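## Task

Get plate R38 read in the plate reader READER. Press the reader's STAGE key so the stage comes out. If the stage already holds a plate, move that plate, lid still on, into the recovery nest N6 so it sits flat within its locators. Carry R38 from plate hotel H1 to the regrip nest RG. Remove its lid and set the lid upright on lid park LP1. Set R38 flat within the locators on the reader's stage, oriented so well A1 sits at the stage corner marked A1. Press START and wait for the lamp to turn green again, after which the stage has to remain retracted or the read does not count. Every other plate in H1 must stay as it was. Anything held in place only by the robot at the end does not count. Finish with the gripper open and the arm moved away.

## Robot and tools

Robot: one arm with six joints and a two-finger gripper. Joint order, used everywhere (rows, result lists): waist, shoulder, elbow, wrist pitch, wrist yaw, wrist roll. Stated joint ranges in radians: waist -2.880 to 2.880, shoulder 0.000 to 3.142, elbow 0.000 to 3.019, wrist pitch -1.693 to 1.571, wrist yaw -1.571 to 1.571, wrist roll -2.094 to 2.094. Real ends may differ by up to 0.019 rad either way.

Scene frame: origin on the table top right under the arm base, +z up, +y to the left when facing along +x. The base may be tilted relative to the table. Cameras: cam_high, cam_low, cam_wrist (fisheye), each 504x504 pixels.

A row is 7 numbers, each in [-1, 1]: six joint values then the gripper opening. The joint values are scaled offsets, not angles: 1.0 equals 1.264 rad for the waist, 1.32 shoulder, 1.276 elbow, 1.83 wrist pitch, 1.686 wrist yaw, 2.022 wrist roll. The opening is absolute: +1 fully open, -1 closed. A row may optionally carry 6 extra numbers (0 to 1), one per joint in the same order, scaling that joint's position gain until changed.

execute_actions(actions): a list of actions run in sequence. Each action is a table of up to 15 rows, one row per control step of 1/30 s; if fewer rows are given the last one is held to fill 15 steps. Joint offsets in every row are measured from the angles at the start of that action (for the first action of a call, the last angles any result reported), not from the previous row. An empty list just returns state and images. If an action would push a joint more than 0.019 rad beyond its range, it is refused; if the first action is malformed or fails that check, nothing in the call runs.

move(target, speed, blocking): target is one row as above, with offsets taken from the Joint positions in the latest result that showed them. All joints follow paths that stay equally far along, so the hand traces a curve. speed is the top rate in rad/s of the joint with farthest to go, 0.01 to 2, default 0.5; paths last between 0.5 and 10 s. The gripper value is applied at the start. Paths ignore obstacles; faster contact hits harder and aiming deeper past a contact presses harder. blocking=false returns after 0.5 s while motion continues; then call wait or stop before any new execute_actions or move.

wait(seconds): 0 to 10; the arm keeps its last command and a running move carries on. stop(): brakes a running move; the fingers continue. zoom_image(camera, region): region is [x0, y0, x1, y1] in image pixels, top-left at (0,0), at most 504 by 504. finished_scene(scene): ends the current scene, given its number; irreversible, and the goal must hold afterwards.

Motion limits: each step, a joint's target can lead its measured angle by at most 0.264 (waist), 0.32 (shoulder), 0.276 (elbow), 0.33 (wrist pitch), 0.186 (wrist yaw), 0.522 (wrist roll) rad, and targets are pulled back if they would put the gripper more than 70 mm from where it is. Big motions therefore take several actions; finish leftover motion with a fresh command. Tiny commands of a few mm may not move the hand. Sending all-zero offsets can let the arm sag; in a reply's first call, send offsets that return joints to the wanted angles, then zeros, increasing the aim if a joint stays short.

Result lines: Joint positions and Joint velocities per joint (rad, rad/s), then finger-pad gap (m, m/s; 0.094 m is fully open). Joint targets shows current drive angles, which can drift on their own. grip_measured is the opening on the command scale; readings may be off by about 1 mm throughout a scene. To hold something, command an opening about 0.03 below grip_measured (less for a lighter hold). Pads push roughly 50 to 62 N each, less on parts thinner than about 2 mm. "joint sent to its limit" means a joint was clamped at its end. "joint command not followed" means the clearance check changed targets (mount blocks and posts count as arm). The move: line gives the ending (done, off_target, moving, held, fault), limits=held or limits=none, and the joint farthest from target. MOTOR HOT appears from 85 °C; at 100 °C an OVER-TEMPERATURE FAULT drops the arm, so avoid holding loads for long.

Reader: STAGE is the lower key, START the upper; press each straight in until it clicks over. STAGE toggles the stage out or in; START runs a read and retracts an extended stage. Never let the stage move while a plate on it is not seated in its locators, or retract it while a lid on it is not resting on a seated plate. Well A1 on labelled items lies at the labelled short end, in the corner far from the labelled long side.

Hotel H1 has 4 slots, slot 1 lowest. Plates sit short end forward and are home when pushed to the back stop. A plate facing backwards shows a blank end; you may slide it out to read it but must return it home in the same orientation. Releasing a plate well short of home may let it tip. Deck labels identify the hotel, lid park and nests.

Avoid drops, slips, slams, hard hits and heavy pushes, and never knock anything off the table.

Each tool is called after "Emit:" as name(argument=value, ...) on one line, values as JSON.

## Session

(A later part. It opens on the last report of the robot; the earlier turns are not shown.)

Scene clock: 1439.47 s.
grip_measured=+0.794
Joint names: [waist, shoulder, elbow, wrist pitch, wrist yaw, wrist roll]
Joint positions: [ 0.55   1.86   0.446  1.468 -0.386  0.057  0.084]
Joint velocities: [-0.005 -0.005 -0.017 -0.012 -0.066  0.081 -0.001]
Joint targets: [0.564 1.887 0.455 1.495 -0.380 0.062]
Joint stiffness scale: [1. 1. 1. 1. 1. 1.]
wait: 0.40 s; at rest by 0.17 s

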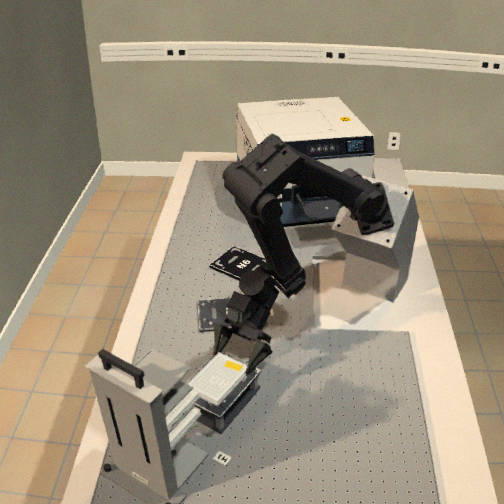

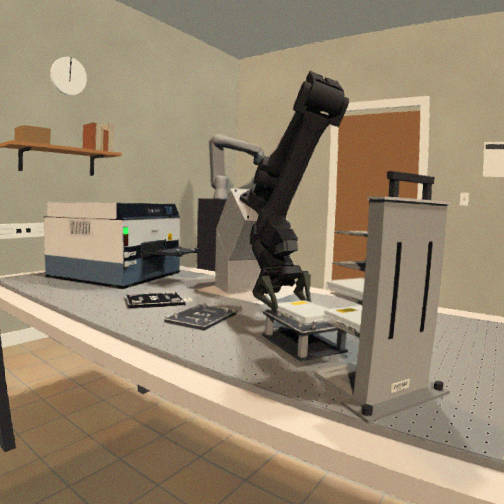

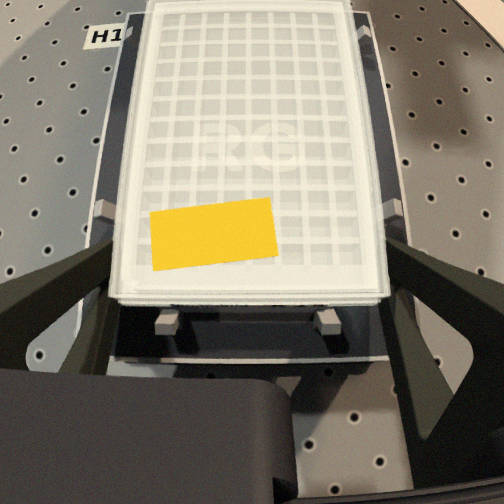

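Emit:
zoom_image(camera="cam_wrist", region=[130, 285, 210, 365])

Emit:
zoom_image(camera="cam_wrist", region=[290, 285, 370, 365])

Emit:
zoom_image(camera="cam_low", region=[250, 270, 360, 350])

Region (130, 285, 210, 365) of cam_wrist's 504x504 image, scaled by 6.300, with more detail than that image has.

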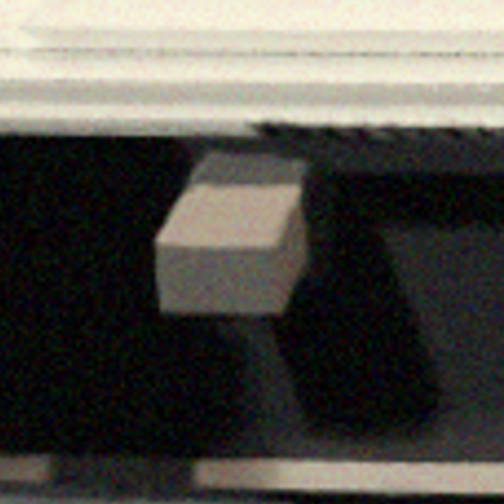

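Region (290, 285, 370, 365) of cam_wrist's 504x504 image, scaled by 6.300, with more detail than that image has.

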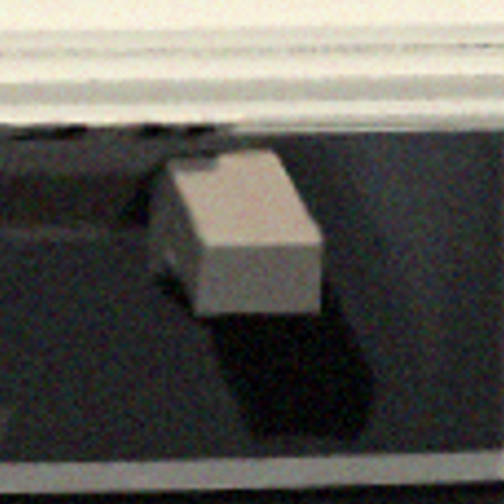

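Region (250, 270, 360, 350) of cam_low's 504x504 image, scaled by 4.582, with more detail than that image has; it fills the top 367 rows of this view, and the rest is white.

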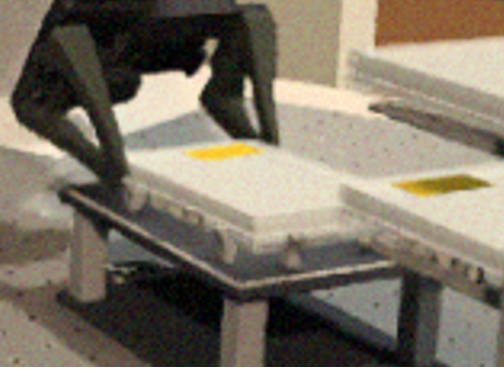

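Emit:
execute_actions(actions=[[[0.0115,0.0205,0.0071,0.0060,0.0036,0.0025,0.765],[0.0118,0.0205,0.0071,0.0010,0.0036,0.0025,0.765],[0.0121,0.0205,0.0071,-0.0030,0.0036,0.0025,0.765],[0.0124,0.0205,0.0071,-0.0050,0.0036,0.0025,0.765],[0.0127,0.0205,0.0071,-0.0060,0.0036,0.0025,0.765],[0.0130,0.0205,0.0071,-0.0070,0.0036,0.0025,0.765],[0.0132,0.0205,0.0071,-0.0080,0.0036,0.0025,0.765],[0.0134,0.0205,0.0071,-0.0090,0.0036,0.0025,0.765],[0.0134,0.0205,0.0071,-0.0098,0.0036,0.0025,0.765],[0.0134,0.0205,0.0071,-0.0106,0.0036,0.0025,0.765],[0.0134,0.0205,0.0071,-0.0113,0.0036,0.0025,0.765],[0.0134,0.0205,0.0071,-0.0119,0.0036,0.0025,0.765],[0.0134,0.0205,0.0071,-0.0124,0.0036,0.0025,0.765],[0.0134,0.0205,0.0071,-0.0128,0.0036,0.0025,0.765],[0.0134,0.0205,0.0071,-0.0131,0.0036,0.0025,0.765]]])

Emit:
wait(seconds=0.3)

Scene clock: 1456.20 s.
grip_measured=+0.794
Joint names: [waist, shoulder, elbow, wrist pitch, wrist yaw, wrist roll]
Joint positions: [ 0.551  1.86   0.446  1.468 -0.385  0.057  0.084]
Joint velocities: [-0.024 -0.005 -0.007 -0.012 -0.037  0.007 -0.001]
Joint targets: [0.567 1.887 0.455 1.444 -0.380 0.062]
Joint stiffness scale: [1. 1. 1. 1. 1. 1.]

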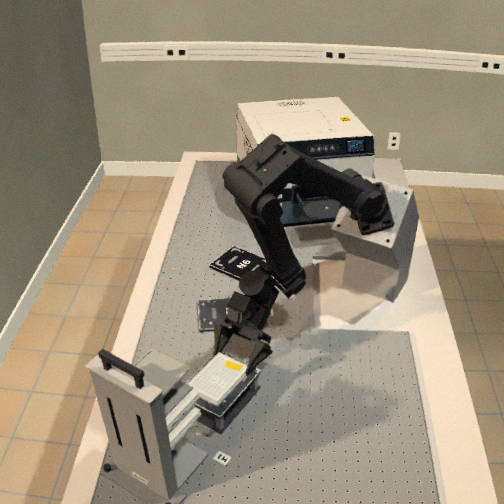

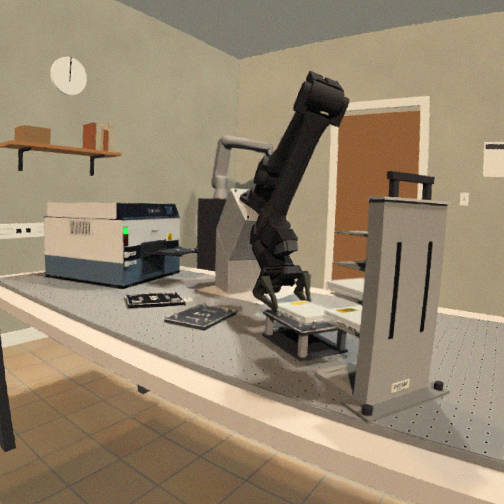

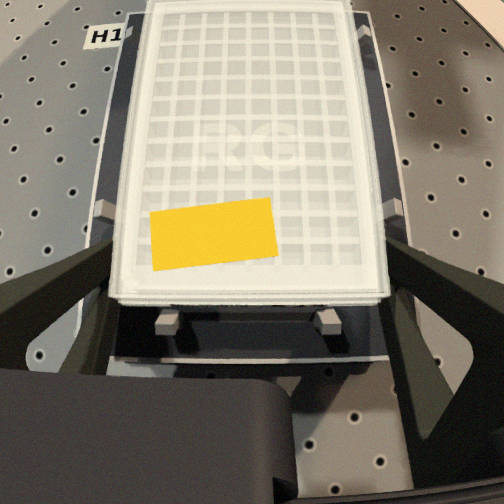

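Scene clock: 1456.50 s.
grip_measured=+0.794
Joint names: [waist, shoulder, elbow, wrist pitch, wrist yaw, wrist roll]
Joint positions: [ 0.551  1.86   0.446  1.468 -0.385  0.057  0.084]
Joint velocities: [ 0.015 -0.005 -0.007 -0.002 -0.066 -0.022  0.   ]
Joint targets: [0.567 1.887 0.455 1.444 -0.380 0.062]
Joint stiffness scale: [1. 1. 1. 1. 1. 1.]
wait: 0.30 s; at rest by 0.17 s

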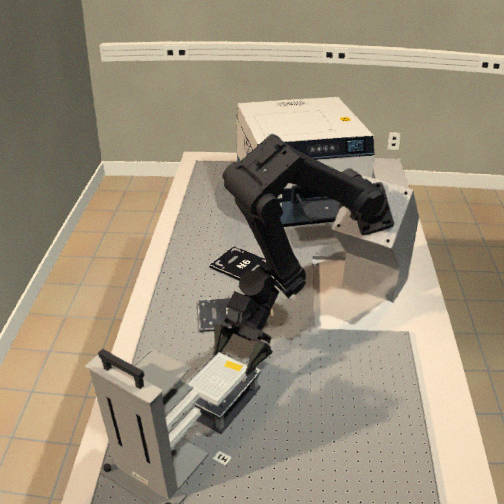

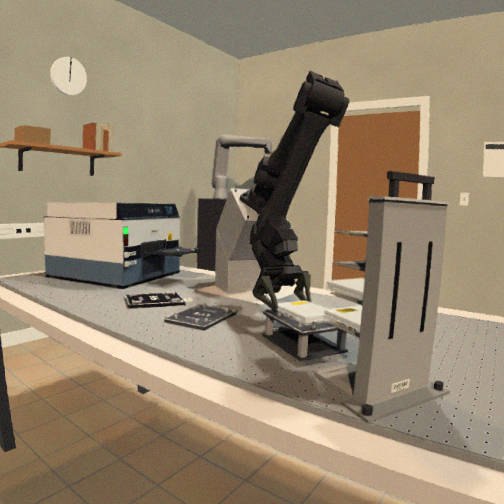

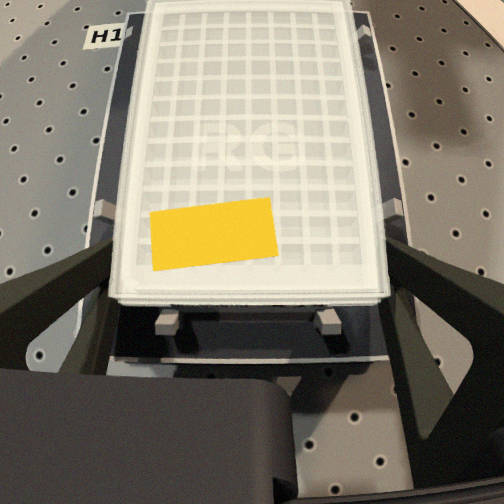

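Emit:
zoom_image(camera="cam_high", region=[180, 335, 280, 435])

Emit:
zoom_image(camera="cam_low", region=[270, 295, 330, 340])

Region (180, 335, 280, 435) of cam_high's 504x504 image, scaled by 5.040, with more detail than that image has.

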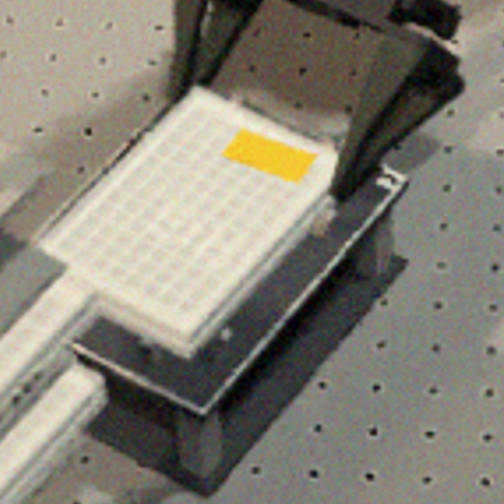

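Region (270, 295, 330, 340) of cam_low's 504x504 image, scaled by 8.400, with more detail than that image has; it fills the top 378 rows of this view, and the rest is white.

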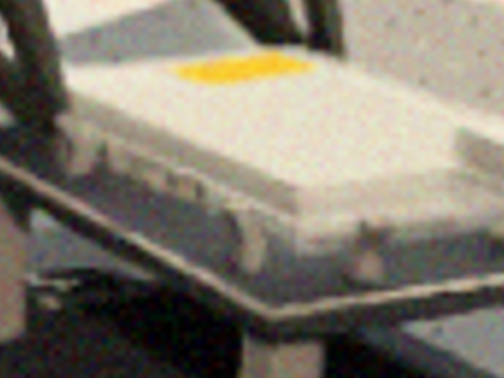

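Emit:
zoom_image(camera="cam_wrist", region=[100, 0, 200, 100])

Emit:
zoom_image(camera="cam_wrist", region=[300, 0, 400, 100])

Region (100, 0, 200, 100) of cam_wrist's 504x504 image, scaled by 5.040, with more detail than that image has.

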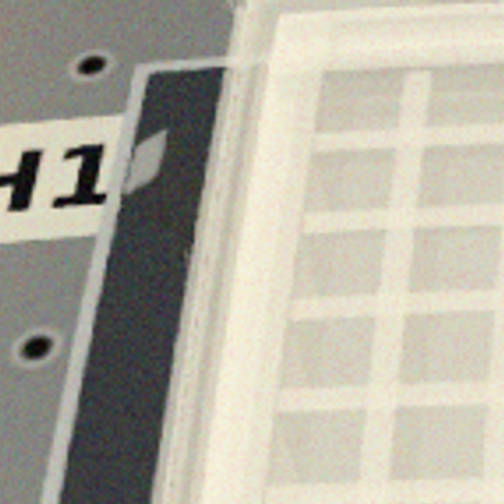

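Region (300, 0, 400, 100) of cam_wrist's 504x504 image, scaled by 5.040, with more detail than that image has.

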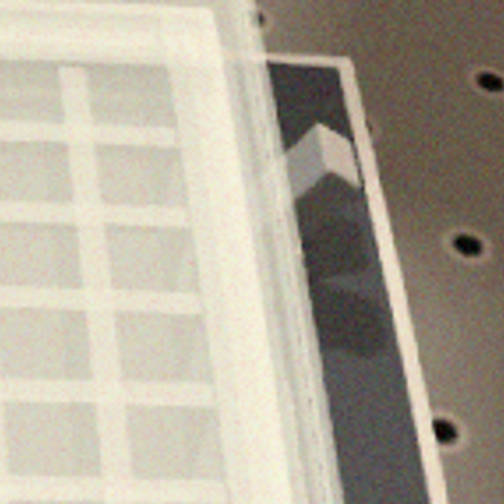

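Emit:
zoom_image(camera="cam_wrist", region=[70, 170, 150, 250])

Emit:
zoom_image(camera="cam_wrist", region=[350, 170, 430, 250])

Region (70, 170, 150, 250) of cam_wrist's 504x504 image, scaled by 6.300, with more detail than that image has.

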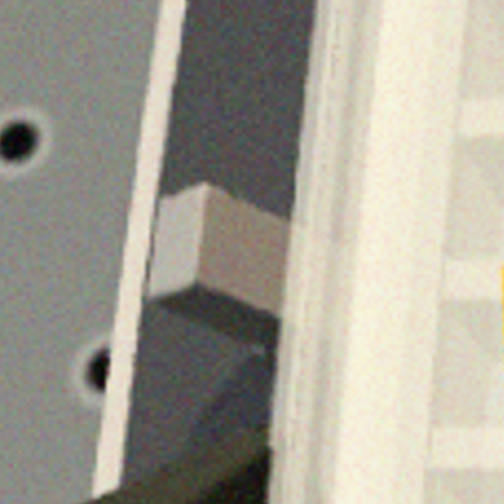

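Region (350, 170, 430, 250) of cam_wrist's 504x504 image, scaled by 6.300, with more detail than that image has.

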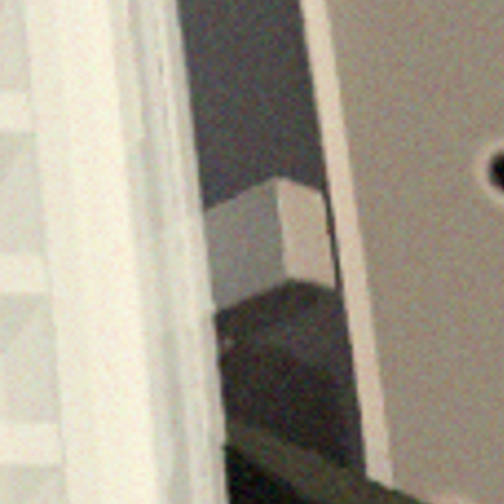

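Emit:
execute_actions(actions=[[[0.0120,0.0200,0.0040,-0.0100,0.0030,0.0025,0.765],[0.0120,0.0200,0.0010,-0.0080,0.0030,0.0025,0.765],[0.0120,0.0200,-0.0020,-0.0070,0.0030,0.0025,0.765],[0.0120,0.0200,-0.0050,-0.0070,0.0030,0.0025,0.765],[0.0120,0.0200,-0.0080,-0.0070,0.0030,0.0025,0.765],[0.0120,0.0200,-0.0100,-0.0070,0.0030,0.0025,0.765],[0.0120,0.0202,-0.0115,-0.0070,0.0030,0.0025,0.765],[0.0120,0.0205,-0.0125,-0.0070,0.0030,0.0025,0.765],[0.0120,0.0208,-0.0133,-0.0070,0.0030,0.0025,0.765],[0.0120,0.0211,-0.0140,-0.0070,0.0030,0.0025,0.765],[0.0120,0.0214,-0.0140,-0.0070,0.0030,0.0025,0.765],[0.0120,0.0217,-0.0140,-0.0070,0.0030,0.0025,0.765],[0.0120,0.0220,-0.0140,-0.0070,0.0030,0.0025,0.765]]])

Emit:
wait(seconds=0.3)

Scene clock: 1541.90 s.
grip_measured=+0.794
Joint names: [waist, shoulder, elbow, wrist pitch, wrist yaw, wrist roll]
Joint positions: [ 0.552  1.863  0.444  1.468 -0.382  0.057  0.084]
Joint velocities: [-0.005 -0.005  0.007  0.002 -0.037  0.022  0.001]
Joint targets: [0.566 1.890 0.428 1.455 -0.379 0.062]
Joint stiffness scale: [1. 1. 1. 1. 1. 1.]

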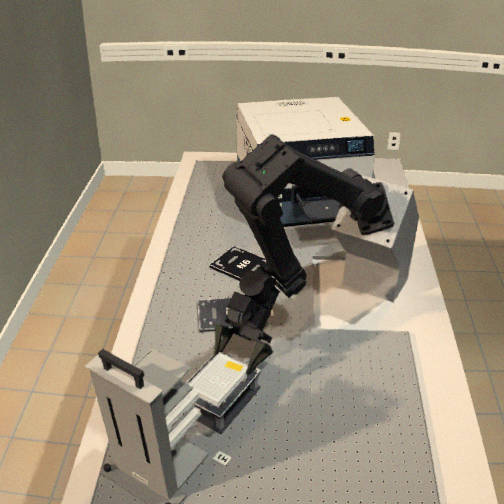

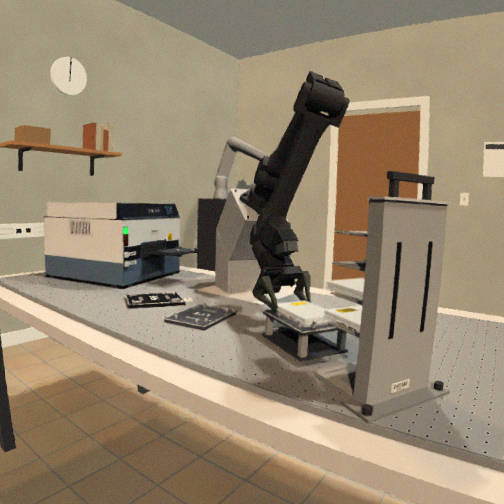

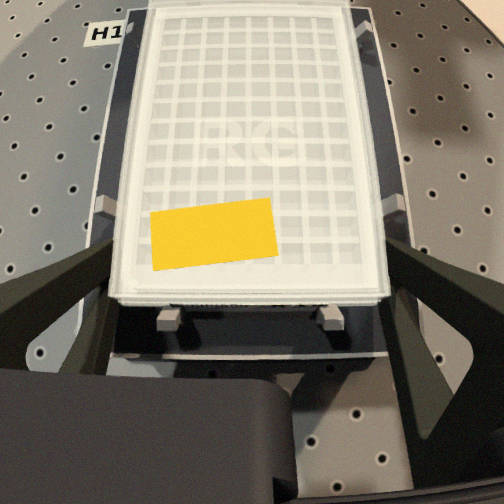

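Scene clock: 1542.20 s.
grip_measured=+0.794
Joint names: [waist, shoulder, elbow, wrist pitch, wrist yaw, wrist roll]
Joint positions: [ 0.552  1.863  0.444  1.468 -0.382  0.057  0.084]
Joint velocities: [-0.005 -0.015 -0.007 -0.002  0.022 -0.022  0.001]
Joint targets: [0.566 1.890 0.428 1.455 -0.379 0.062]
Joint stiffness scale: [1. 1. 1. 1. 1. 1.]
wait: 0.30 s; at rest by 0.17 s

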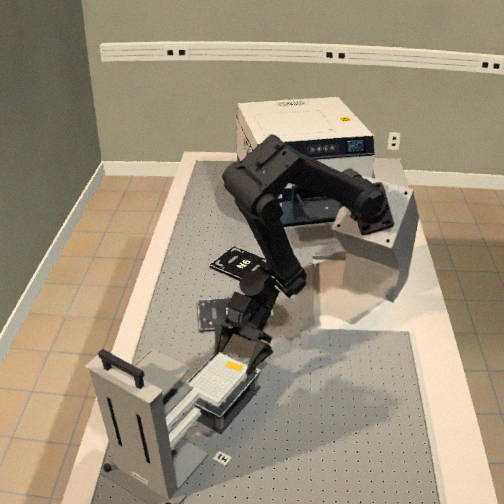

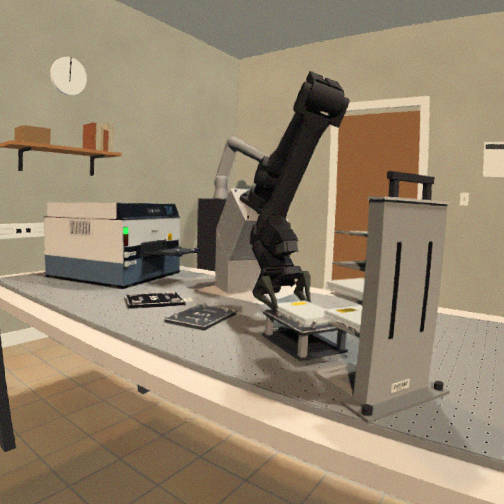

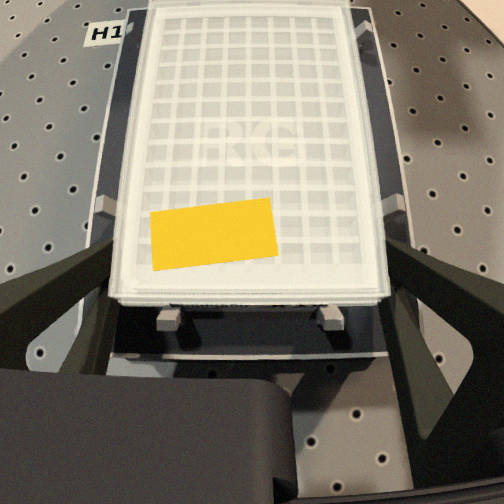

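Emit:
execute_actions(actions=[[[0.0111,0.0205,-0.0080,-0.0070,0.0005,0.0025,0.765],[0.0111,0.0205,-0.0040,-0.0070,0.0005,0.0025,0.765],[0.0111,0.0205,-0.0010,-0.0070,0.0005,0.0025,0.765],[0.0111,0.0206,0.0010,-0.0070,0.0005,0.0025,0.765],[0.0111,0.0208,0.0020,-0.0070,0.0005,0.0025,0.765],[0.0111,0.0210,0.0029,-0.0070,0.0005,0.0025,0.765],[0.0111,0.0212,0.0038,-0.0070,0.0005,0.0025,0.765],[0.0111,0.0214,0.0047,-0.0070,0.0005,0.0025,0.765],[0.0111,0.0216,0.0056,-0.0070,0.0005,0.0025,0.765],[0.0111,0.0218,0.0064,-0.0070,0.0005,0.0025,0.765],[0.0111,0.0220,0.0072,-0.0070,0.0005,0.0025,0.765],[0.0111,0.0222,0.0079,-0.0070,0.0005,0.0025,0.765],[0.0111,0.0224,0.0085,-0.0070,0.0005,0.0025,0.765],[0.0111,0.0226,0.0090,-0.0070,0.0005,0.0025,0.765],[0.0111,0.0228,0.0094,-0.0070,0.0005,0.0025,0.765]]])

Emit:
wait(seconds=0.3)

Scene clock: 1557.53 s.
grip_measured=+0.794
Joint names: [waist, shoulder, elbow, wrist pitch, wrist yaw, wrist roll]
Joint positions: [ 0.553  1.868  0.448  1.468 -0.382  0.057  0.084]
Joint velocities: [-0.005  0.005 -0.012 -0.012  0.037  0.022 -0.   ]
Joint targets: [0.566 1.893 0.456 1.455 -0.381 0.062]
Joint stiffness scale: [1. 1. 1. 1. 1. 1.]

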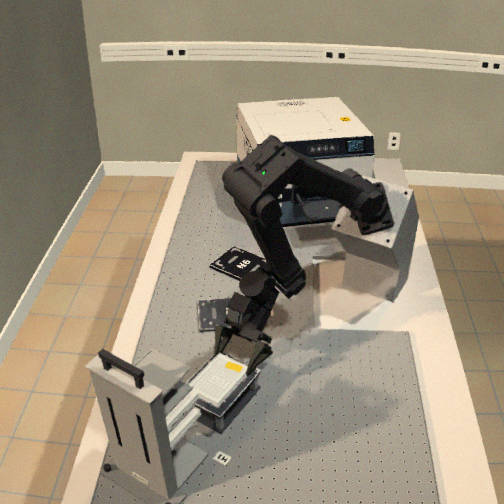

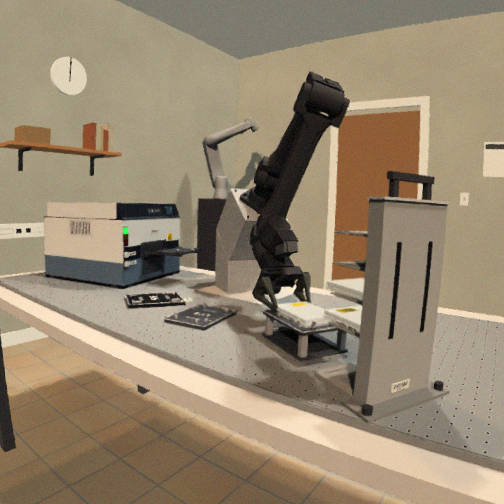

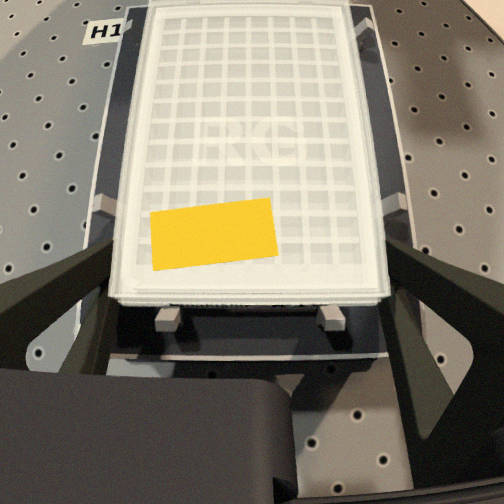

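Scene clock: 1557.83 s.
grip_measured=+0.794
Joint names: [waist, shoulder, elbow, wrist pitch, wrist yaw, wrist roll]
Joint positions: [ 0.553  1.868  0.448  1.468 -0.382  0.057  0.084]
Joint velocities: [-0.015 -0.015  0.002 -0.017 -0.007 -0.037  0.   ]
Joint targets: [0.566 1.893 0.456 1.455 -0.381 0.062]
Joint stiffness scale: [1. 1. 1. 1. 1. 1.]
wait: 0.30 s; at rest by 0.17 s

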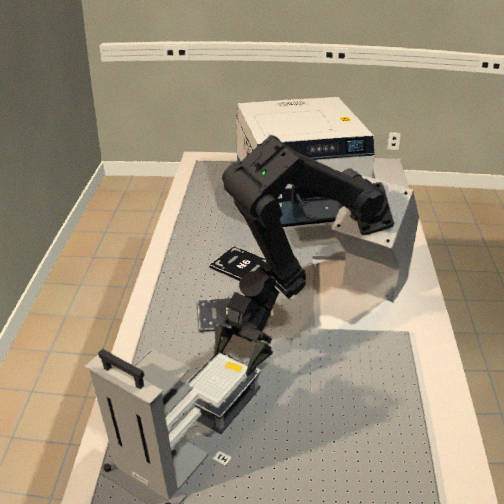

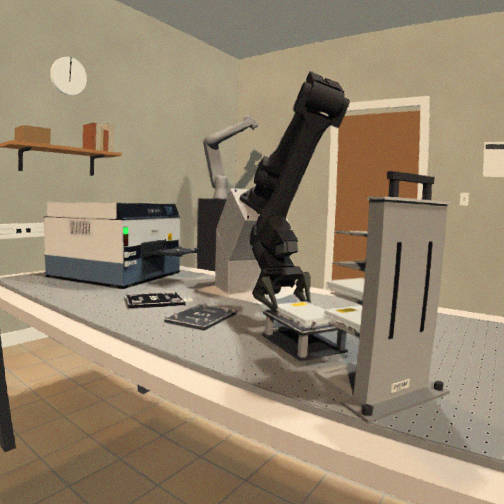

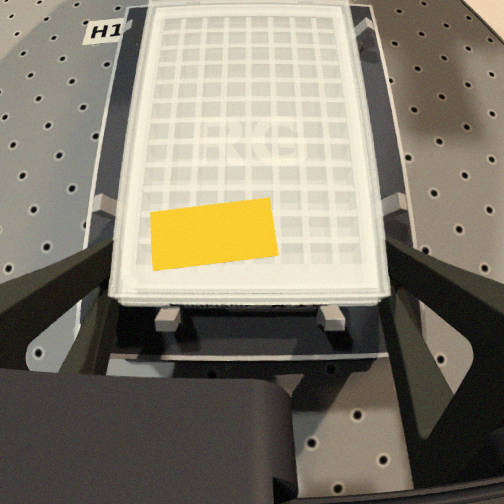

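Emit:
execute_actions(actions=[[[0.004,0.008,0,0,0,0,0.765],[0,0,-0.004,0.001,0,0,0.775],[0,0,-0.004,0.001,0,0,0.79],[0,0,-0.004,0.001,0,0,0.805],[0,0,-0.004,0.001,0,0,0.82],[0,0,-0.004,0.001,0,0,0.835],[0,0,-0.004,0.001,0,0,0.86],[0,0,-0.004,0.001,0,0,0.9],[0,0,-0.004,0.001,0,0,0.95],[0,0,-0.004,0.001,0,0,1.0]]])

Scene clock: 1563.20 s.
grip_measured=+1.000
Joint names: [waist, shoulder, elbow, wrist pitch, wrist yaw, wrist roll]
Joint positions: [ 0.553  1.868  0.448  1.468 -0.382  0.057  0.094]
Joint velocities: [-0.015 -0.005 -0.012  0.007 -0.007  0.022  0.   ]
Joint targets: [0.553 1.868 0.443 1.470 -0.382 0.057]
Joint stiffness scale: [1. 1. 1. 1. 1. 1.]

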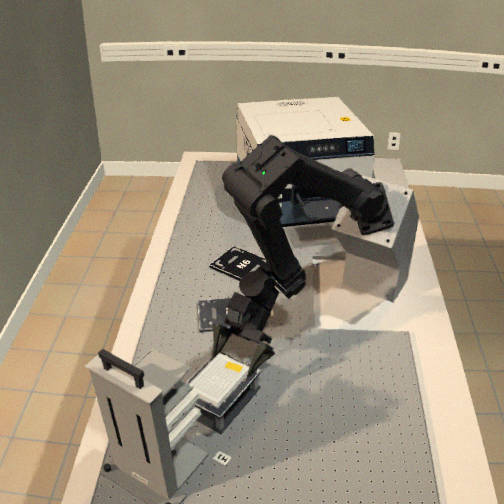

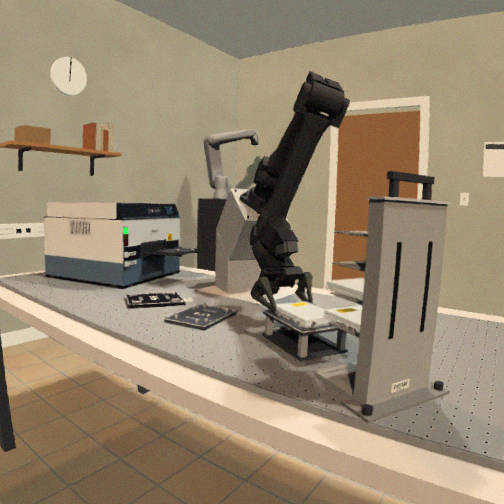

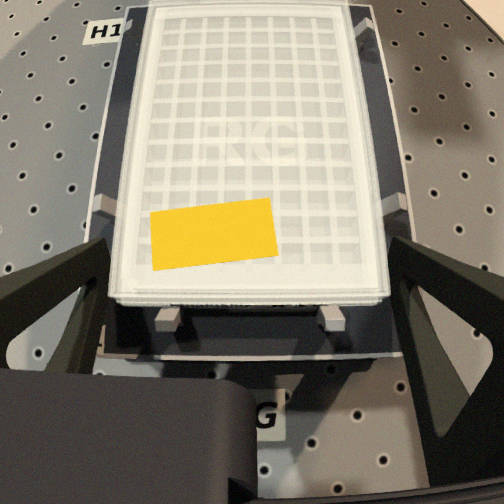

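Emit:
execute_actions(actions=[[[-0.0089,-0.0170,-0.0116,0.001,0,0,1],[-0.0094,-0.0205,-0.0132,0.001,0,0,1],[-0.0101,-0.0250,-0.0156,0.001,0,0,1],[-0.0111,-0.0305,-0.0188,0.001,0,0,1],[-0.0122,-0.0365,-0.0226,0.001,0,0,1],[-0.0135,-0.0428,-0.0267,0.001,0,0,1],[-0.0148,-0.0493,-0.0311,0.001,0,0,1],[-0.0161,-0.0557,-0.0355,0.001,0,0,1],[-0.0174,-0.0618,-0.0399,0.001,0,0,1],[-0.0187,-0.0674,-0.0440,0.001,0,0,1],[-0.0198,-0.0722,-0.0478,0.001,0,0,1],[-0.0208,-0.0760,-0.0510,0.001,0,0,1],[-0.0215,-0.0787,-0.0534,0.001,0,0,1],[-0.0220,-0.0800,-0.0550,0.001,0,0,1],[-0.0222,-0.0803,-0.0556,0.001,0,0,1]]])

Emit:
move(target=[0.0237,-0.390,0.0392,-0.447,0.0308,-0.0628,1], speed=1.1)

Scene clock: 1670.97 s.
grip_measured=+1.000
Joint names: [waist, shoulder, elbow, wrist pitch, wrist yaw, wrist roll]
Joint positions: [ 0.538  1.783  0.396  1.468 -0.382  0.057  0.094]
Joint velocities: [-0.034 -0.112 -0.071 -0.002  0.007 -0.051  0.   ]
Joint targets: [0.525 1.762 0.377 1.470 -0.382 0.057]
Joint stiffness scale: [1. 1. 1. 1. 1. 1.]

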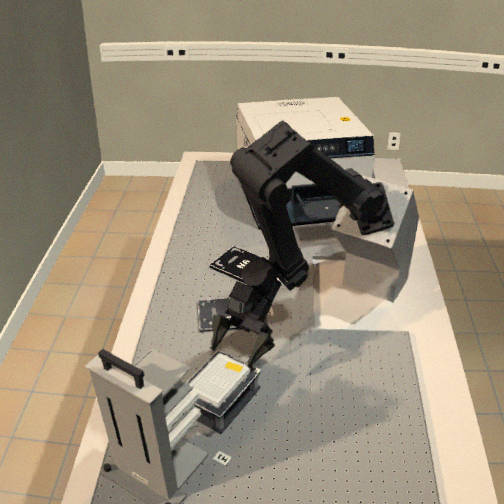

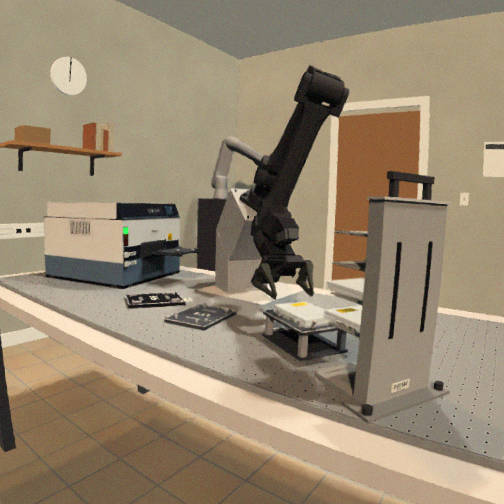

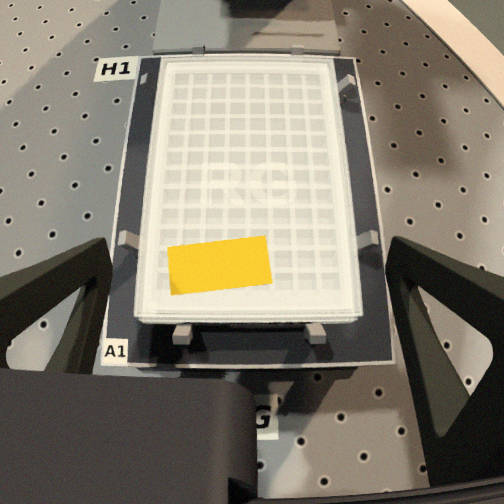

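Scene clock: 1672.40 s.
grip_measured=+1.000
Joint names: [waist, shoulder, elbow, wrist pitch, wrist yaw, wrist roll]
Joint positions: [ 0.556  1.279  0.434  0.67  -0.335 -0.059  0.094]
Joint velocities: [ 0.005 -0.015 -0.017 -0.007  0.022  0.051  0.   ]
Joint targets: [0.568 1.268 0.446 0.650 -0.331 -0.070]
Joint stiffness scale: [1. 1. 1. 1. 1. 1.]
move: done; limits=none; farthest joint: the wrist pitch, 0.020 radians from its target (0.818 radians at the start)

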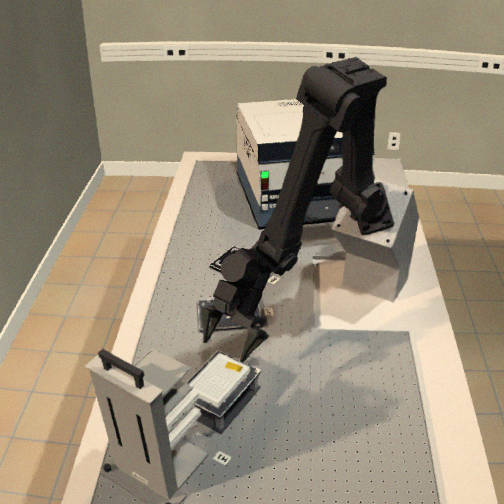

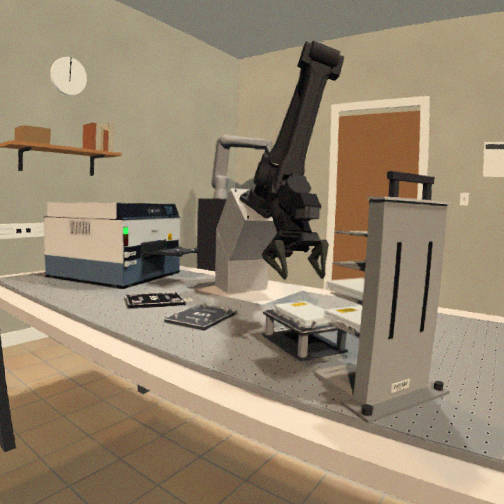

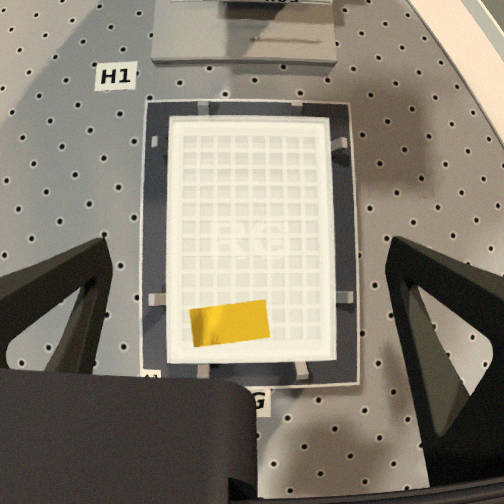

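Emit:
move(target=[0.0528,0.0729,0.3890,-0.6332,0.0720,-0.0890,1], speed=1.2)

Scene clock: 1689.13 s.
grip_measured=+1.000
Joint names: [waist, shoulder, elbow, wrist pitch, wrist yaw, wrist roll]
Joint positions: [ 0.611  1.346  0.91  -0.47  -0.218 -0.228  0.094]
Joint velocities: [-0.005 -0.005 -0.002  0.007  0.007 -0.022  0.   ]
Joint targets: [0.623 1.376 0.931 -0.489 -0.213 -0.239]
Joint stiffness scale: [1. 1. 1. 1. 1. 1.]
move: off_target; limits=none; farthest joint: the shoulder, 0.029 radians from its target (0.096 radians at the start)

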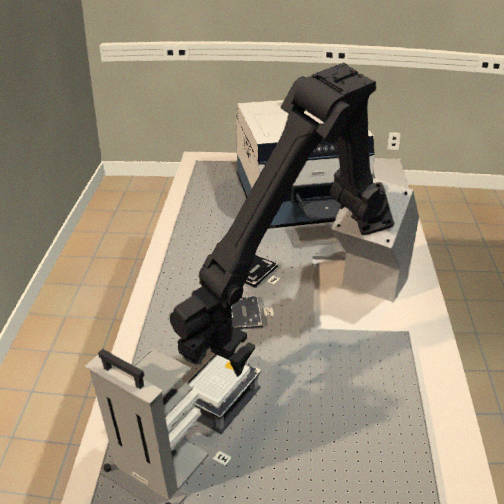

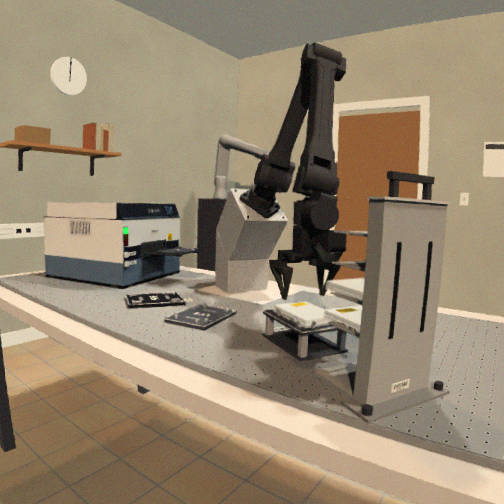

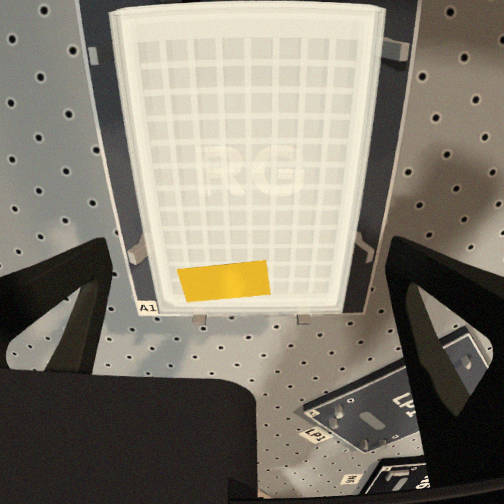

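Emit:
zoom_image(camera="cam_wrist", region=[80, 0, 160, 80])

Emit:
zoom_image(camera="cam_wrist", region=[340, 0, 420, 80])

Emit:
zoom_image(camera="cam_wrist", region=[120, 250, 200, 330])

Emit:
zoom_image(camera="cam_wrist", region=[300, 250, 380, 330])

Region (80, 0, 160, 80) of cam_wrist's 504x504 image, scaled by 6.300, with more detail than that image has.

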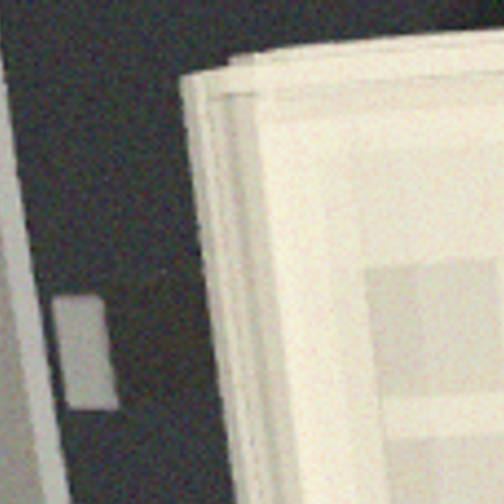

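Region (340, 0, 420, 80) of cam_wrist's 504x504 image, scaled by 6.300, with more detail than that image has.

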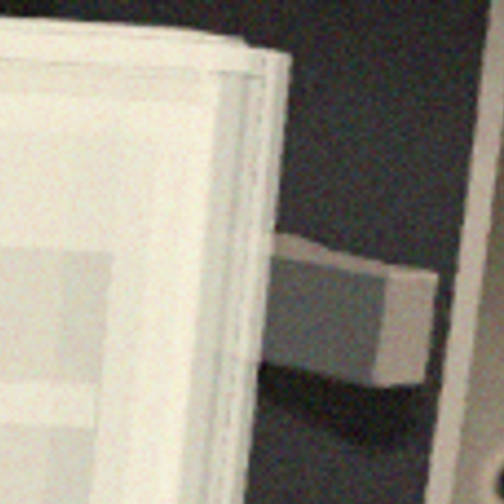

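Region (120, 250, 200, 330) of cam_wrist's 504x504 image, scaled by 6.300, with more detail than that image has.

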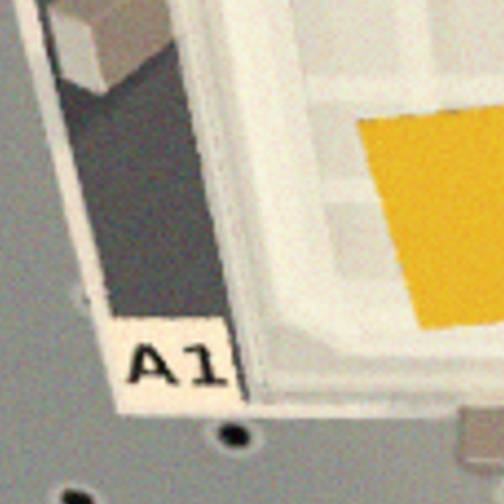

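Region (300, 250, 380, 330) of cam_wrist's 504x504 image, scaled by 6.300, with more detail than that image has.

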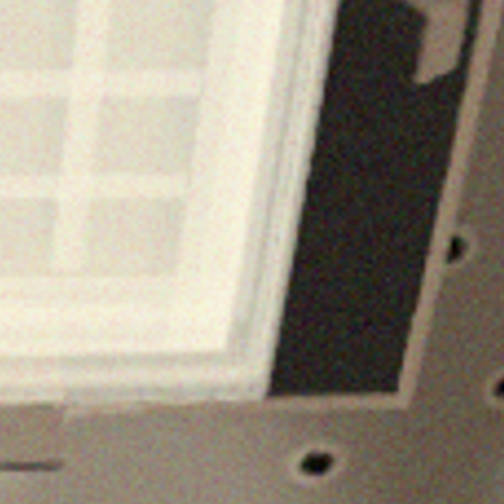

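Emit:
execute_actions(actions=[[[0.0097,0.0240,0.0166,0.0080,0.0025,0.0030,1],[0.0101,0.0275,0.0170,0.0129,0.0027,0.0047,1],[0.0107,0.0320,0.0176,0.0152,0.0030,0.0050,1],[0.0116,0.0372,0.0183,0.0182,0.0034,0.0054,1],[0.0126,0.0430,0.0192,0.0217,0.0039,0.0058,1],[0.0137,0.0491,0.0202,0.0256,0.0044,0.0063,1],[0.0149,0.0554,0.0212,0.0297,0.0050,0.0068,1],[0.0160,0.0616,0.0223,0.0338,0.0055,0.0073,1],[0.0172,0.0676,0.0233,0.0379,0.0061,0.0078,1],[0.0183,0.0730,0.0243,0.0418,0.0066,0.0083,1],[0.0193,0.0777,0.0252,0.0453,0.0071,0.0087,1],[0.0202,0.0814,0.0259,0.0483,0.0075,0.0091,1],[0.0208,0.0840,0.0265,0.0506,0.0078,0.0094,1],[0.0212,0.0855,0.0269,0.0521,0.0080,0.0095,1],[0.0214,0.0860,0.0270,0.0526,0.0081,0.0096,1]]])

Emit:
wait(seconds=0.4)

Scene clock: 1722.17 s.
grip_measured=+1.000
Joint names: [waist, shoulder, elbow, wrist pitch, wrist yaw, wrist roll]
Joint positions: [ 0.625  1.434  0.92  -0.4   -0.209 -0.222  0.094]
Joint velocities: [ 0.034  0.122  0.002  0.066 -0.022  0.037  0.   ]
Joint targets: [0.638 1.459 0.945 -0.374 -0.204 -0.209]
Joint stiffness scale: [1. 1. 1. 1. 1. 1.]

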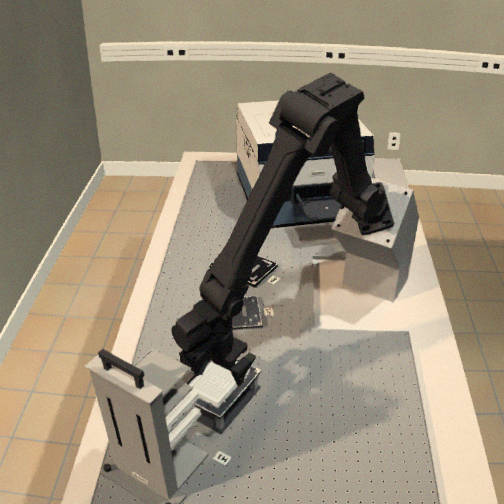

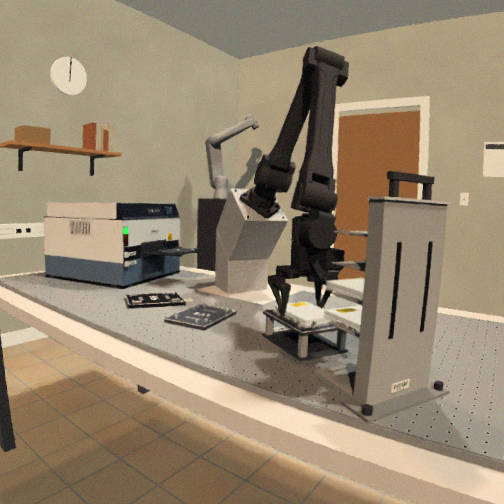

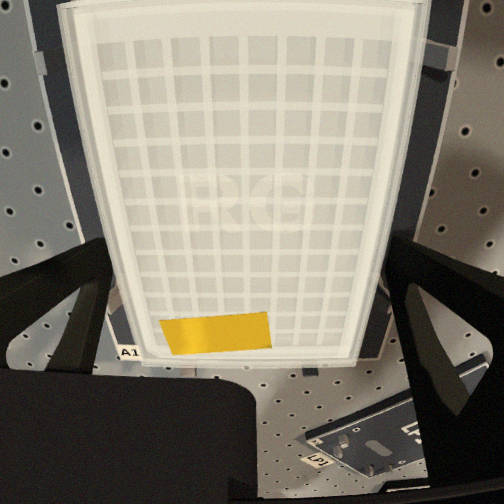

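Scene clock: 1722.57 s.
grip_measured=+1.000
Joint names: [waist, shoulder, elbow, wrist pitch, wrist yaw, wrist roll]
Joint positions: [ 0.627  1.439  0.923 -0.394 -0.209 -0.219  0.094]
Joint velocities: [-0.005 -0.005 -0.002  0.002  0.022  0.081  0.   ]
Joint targets: [0.638 1.459 0.945 -0.374 -0.204 -0.209]
Joint stiffness scale: [1. 1. 1. 1. 1. 1.]
wait: 0.40 s; no rest

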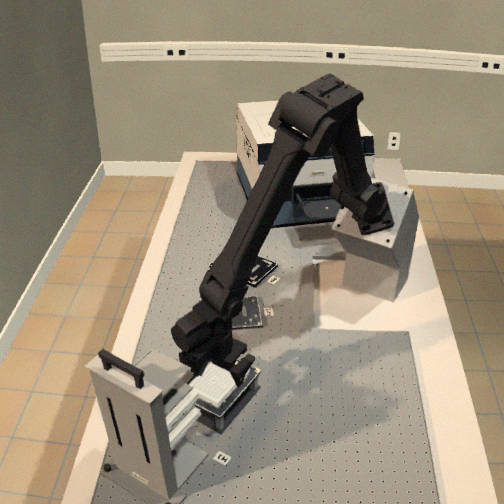

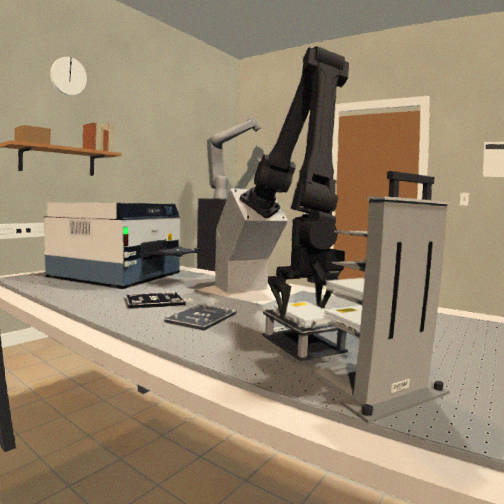

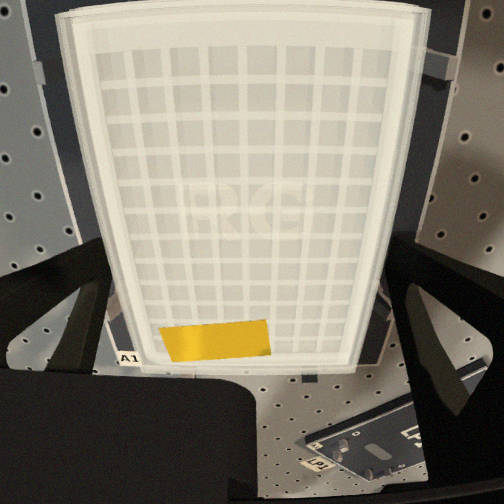

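Emit:
execute_actions(actions=[])

Scene clock: 1742.23 s.
grip_measured=+1.000
Joint names: [waist, shoulder, elbow, wrist pitch, wrist yaw, wrist roll]
Joint positions: [ 0.627  1.439  0.923 -0.394 -0.209 -0.219  0.094]
Joint velocities: [ 0.005 -0.005  0.007 -0.007 -0.022  0.037  0.   ]
Joint targets: [0.638 1.459 0.945 -0.374 -0.204 -0.209]
Joint stiffness scale: [1. 1. 1. 1. 1. 1.]

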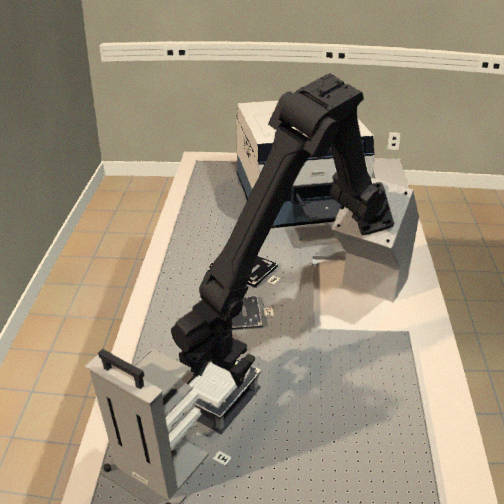

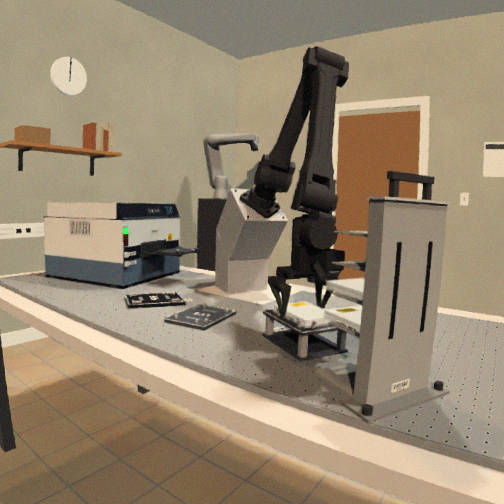

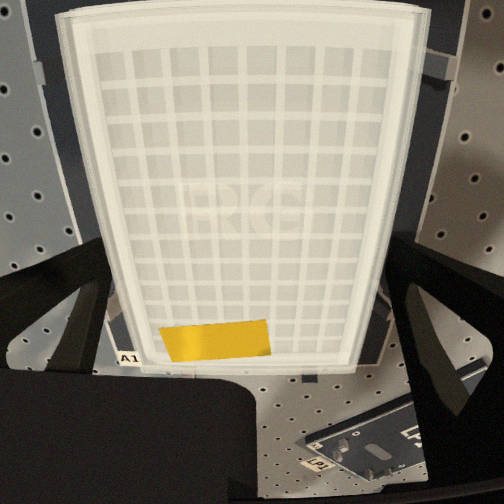

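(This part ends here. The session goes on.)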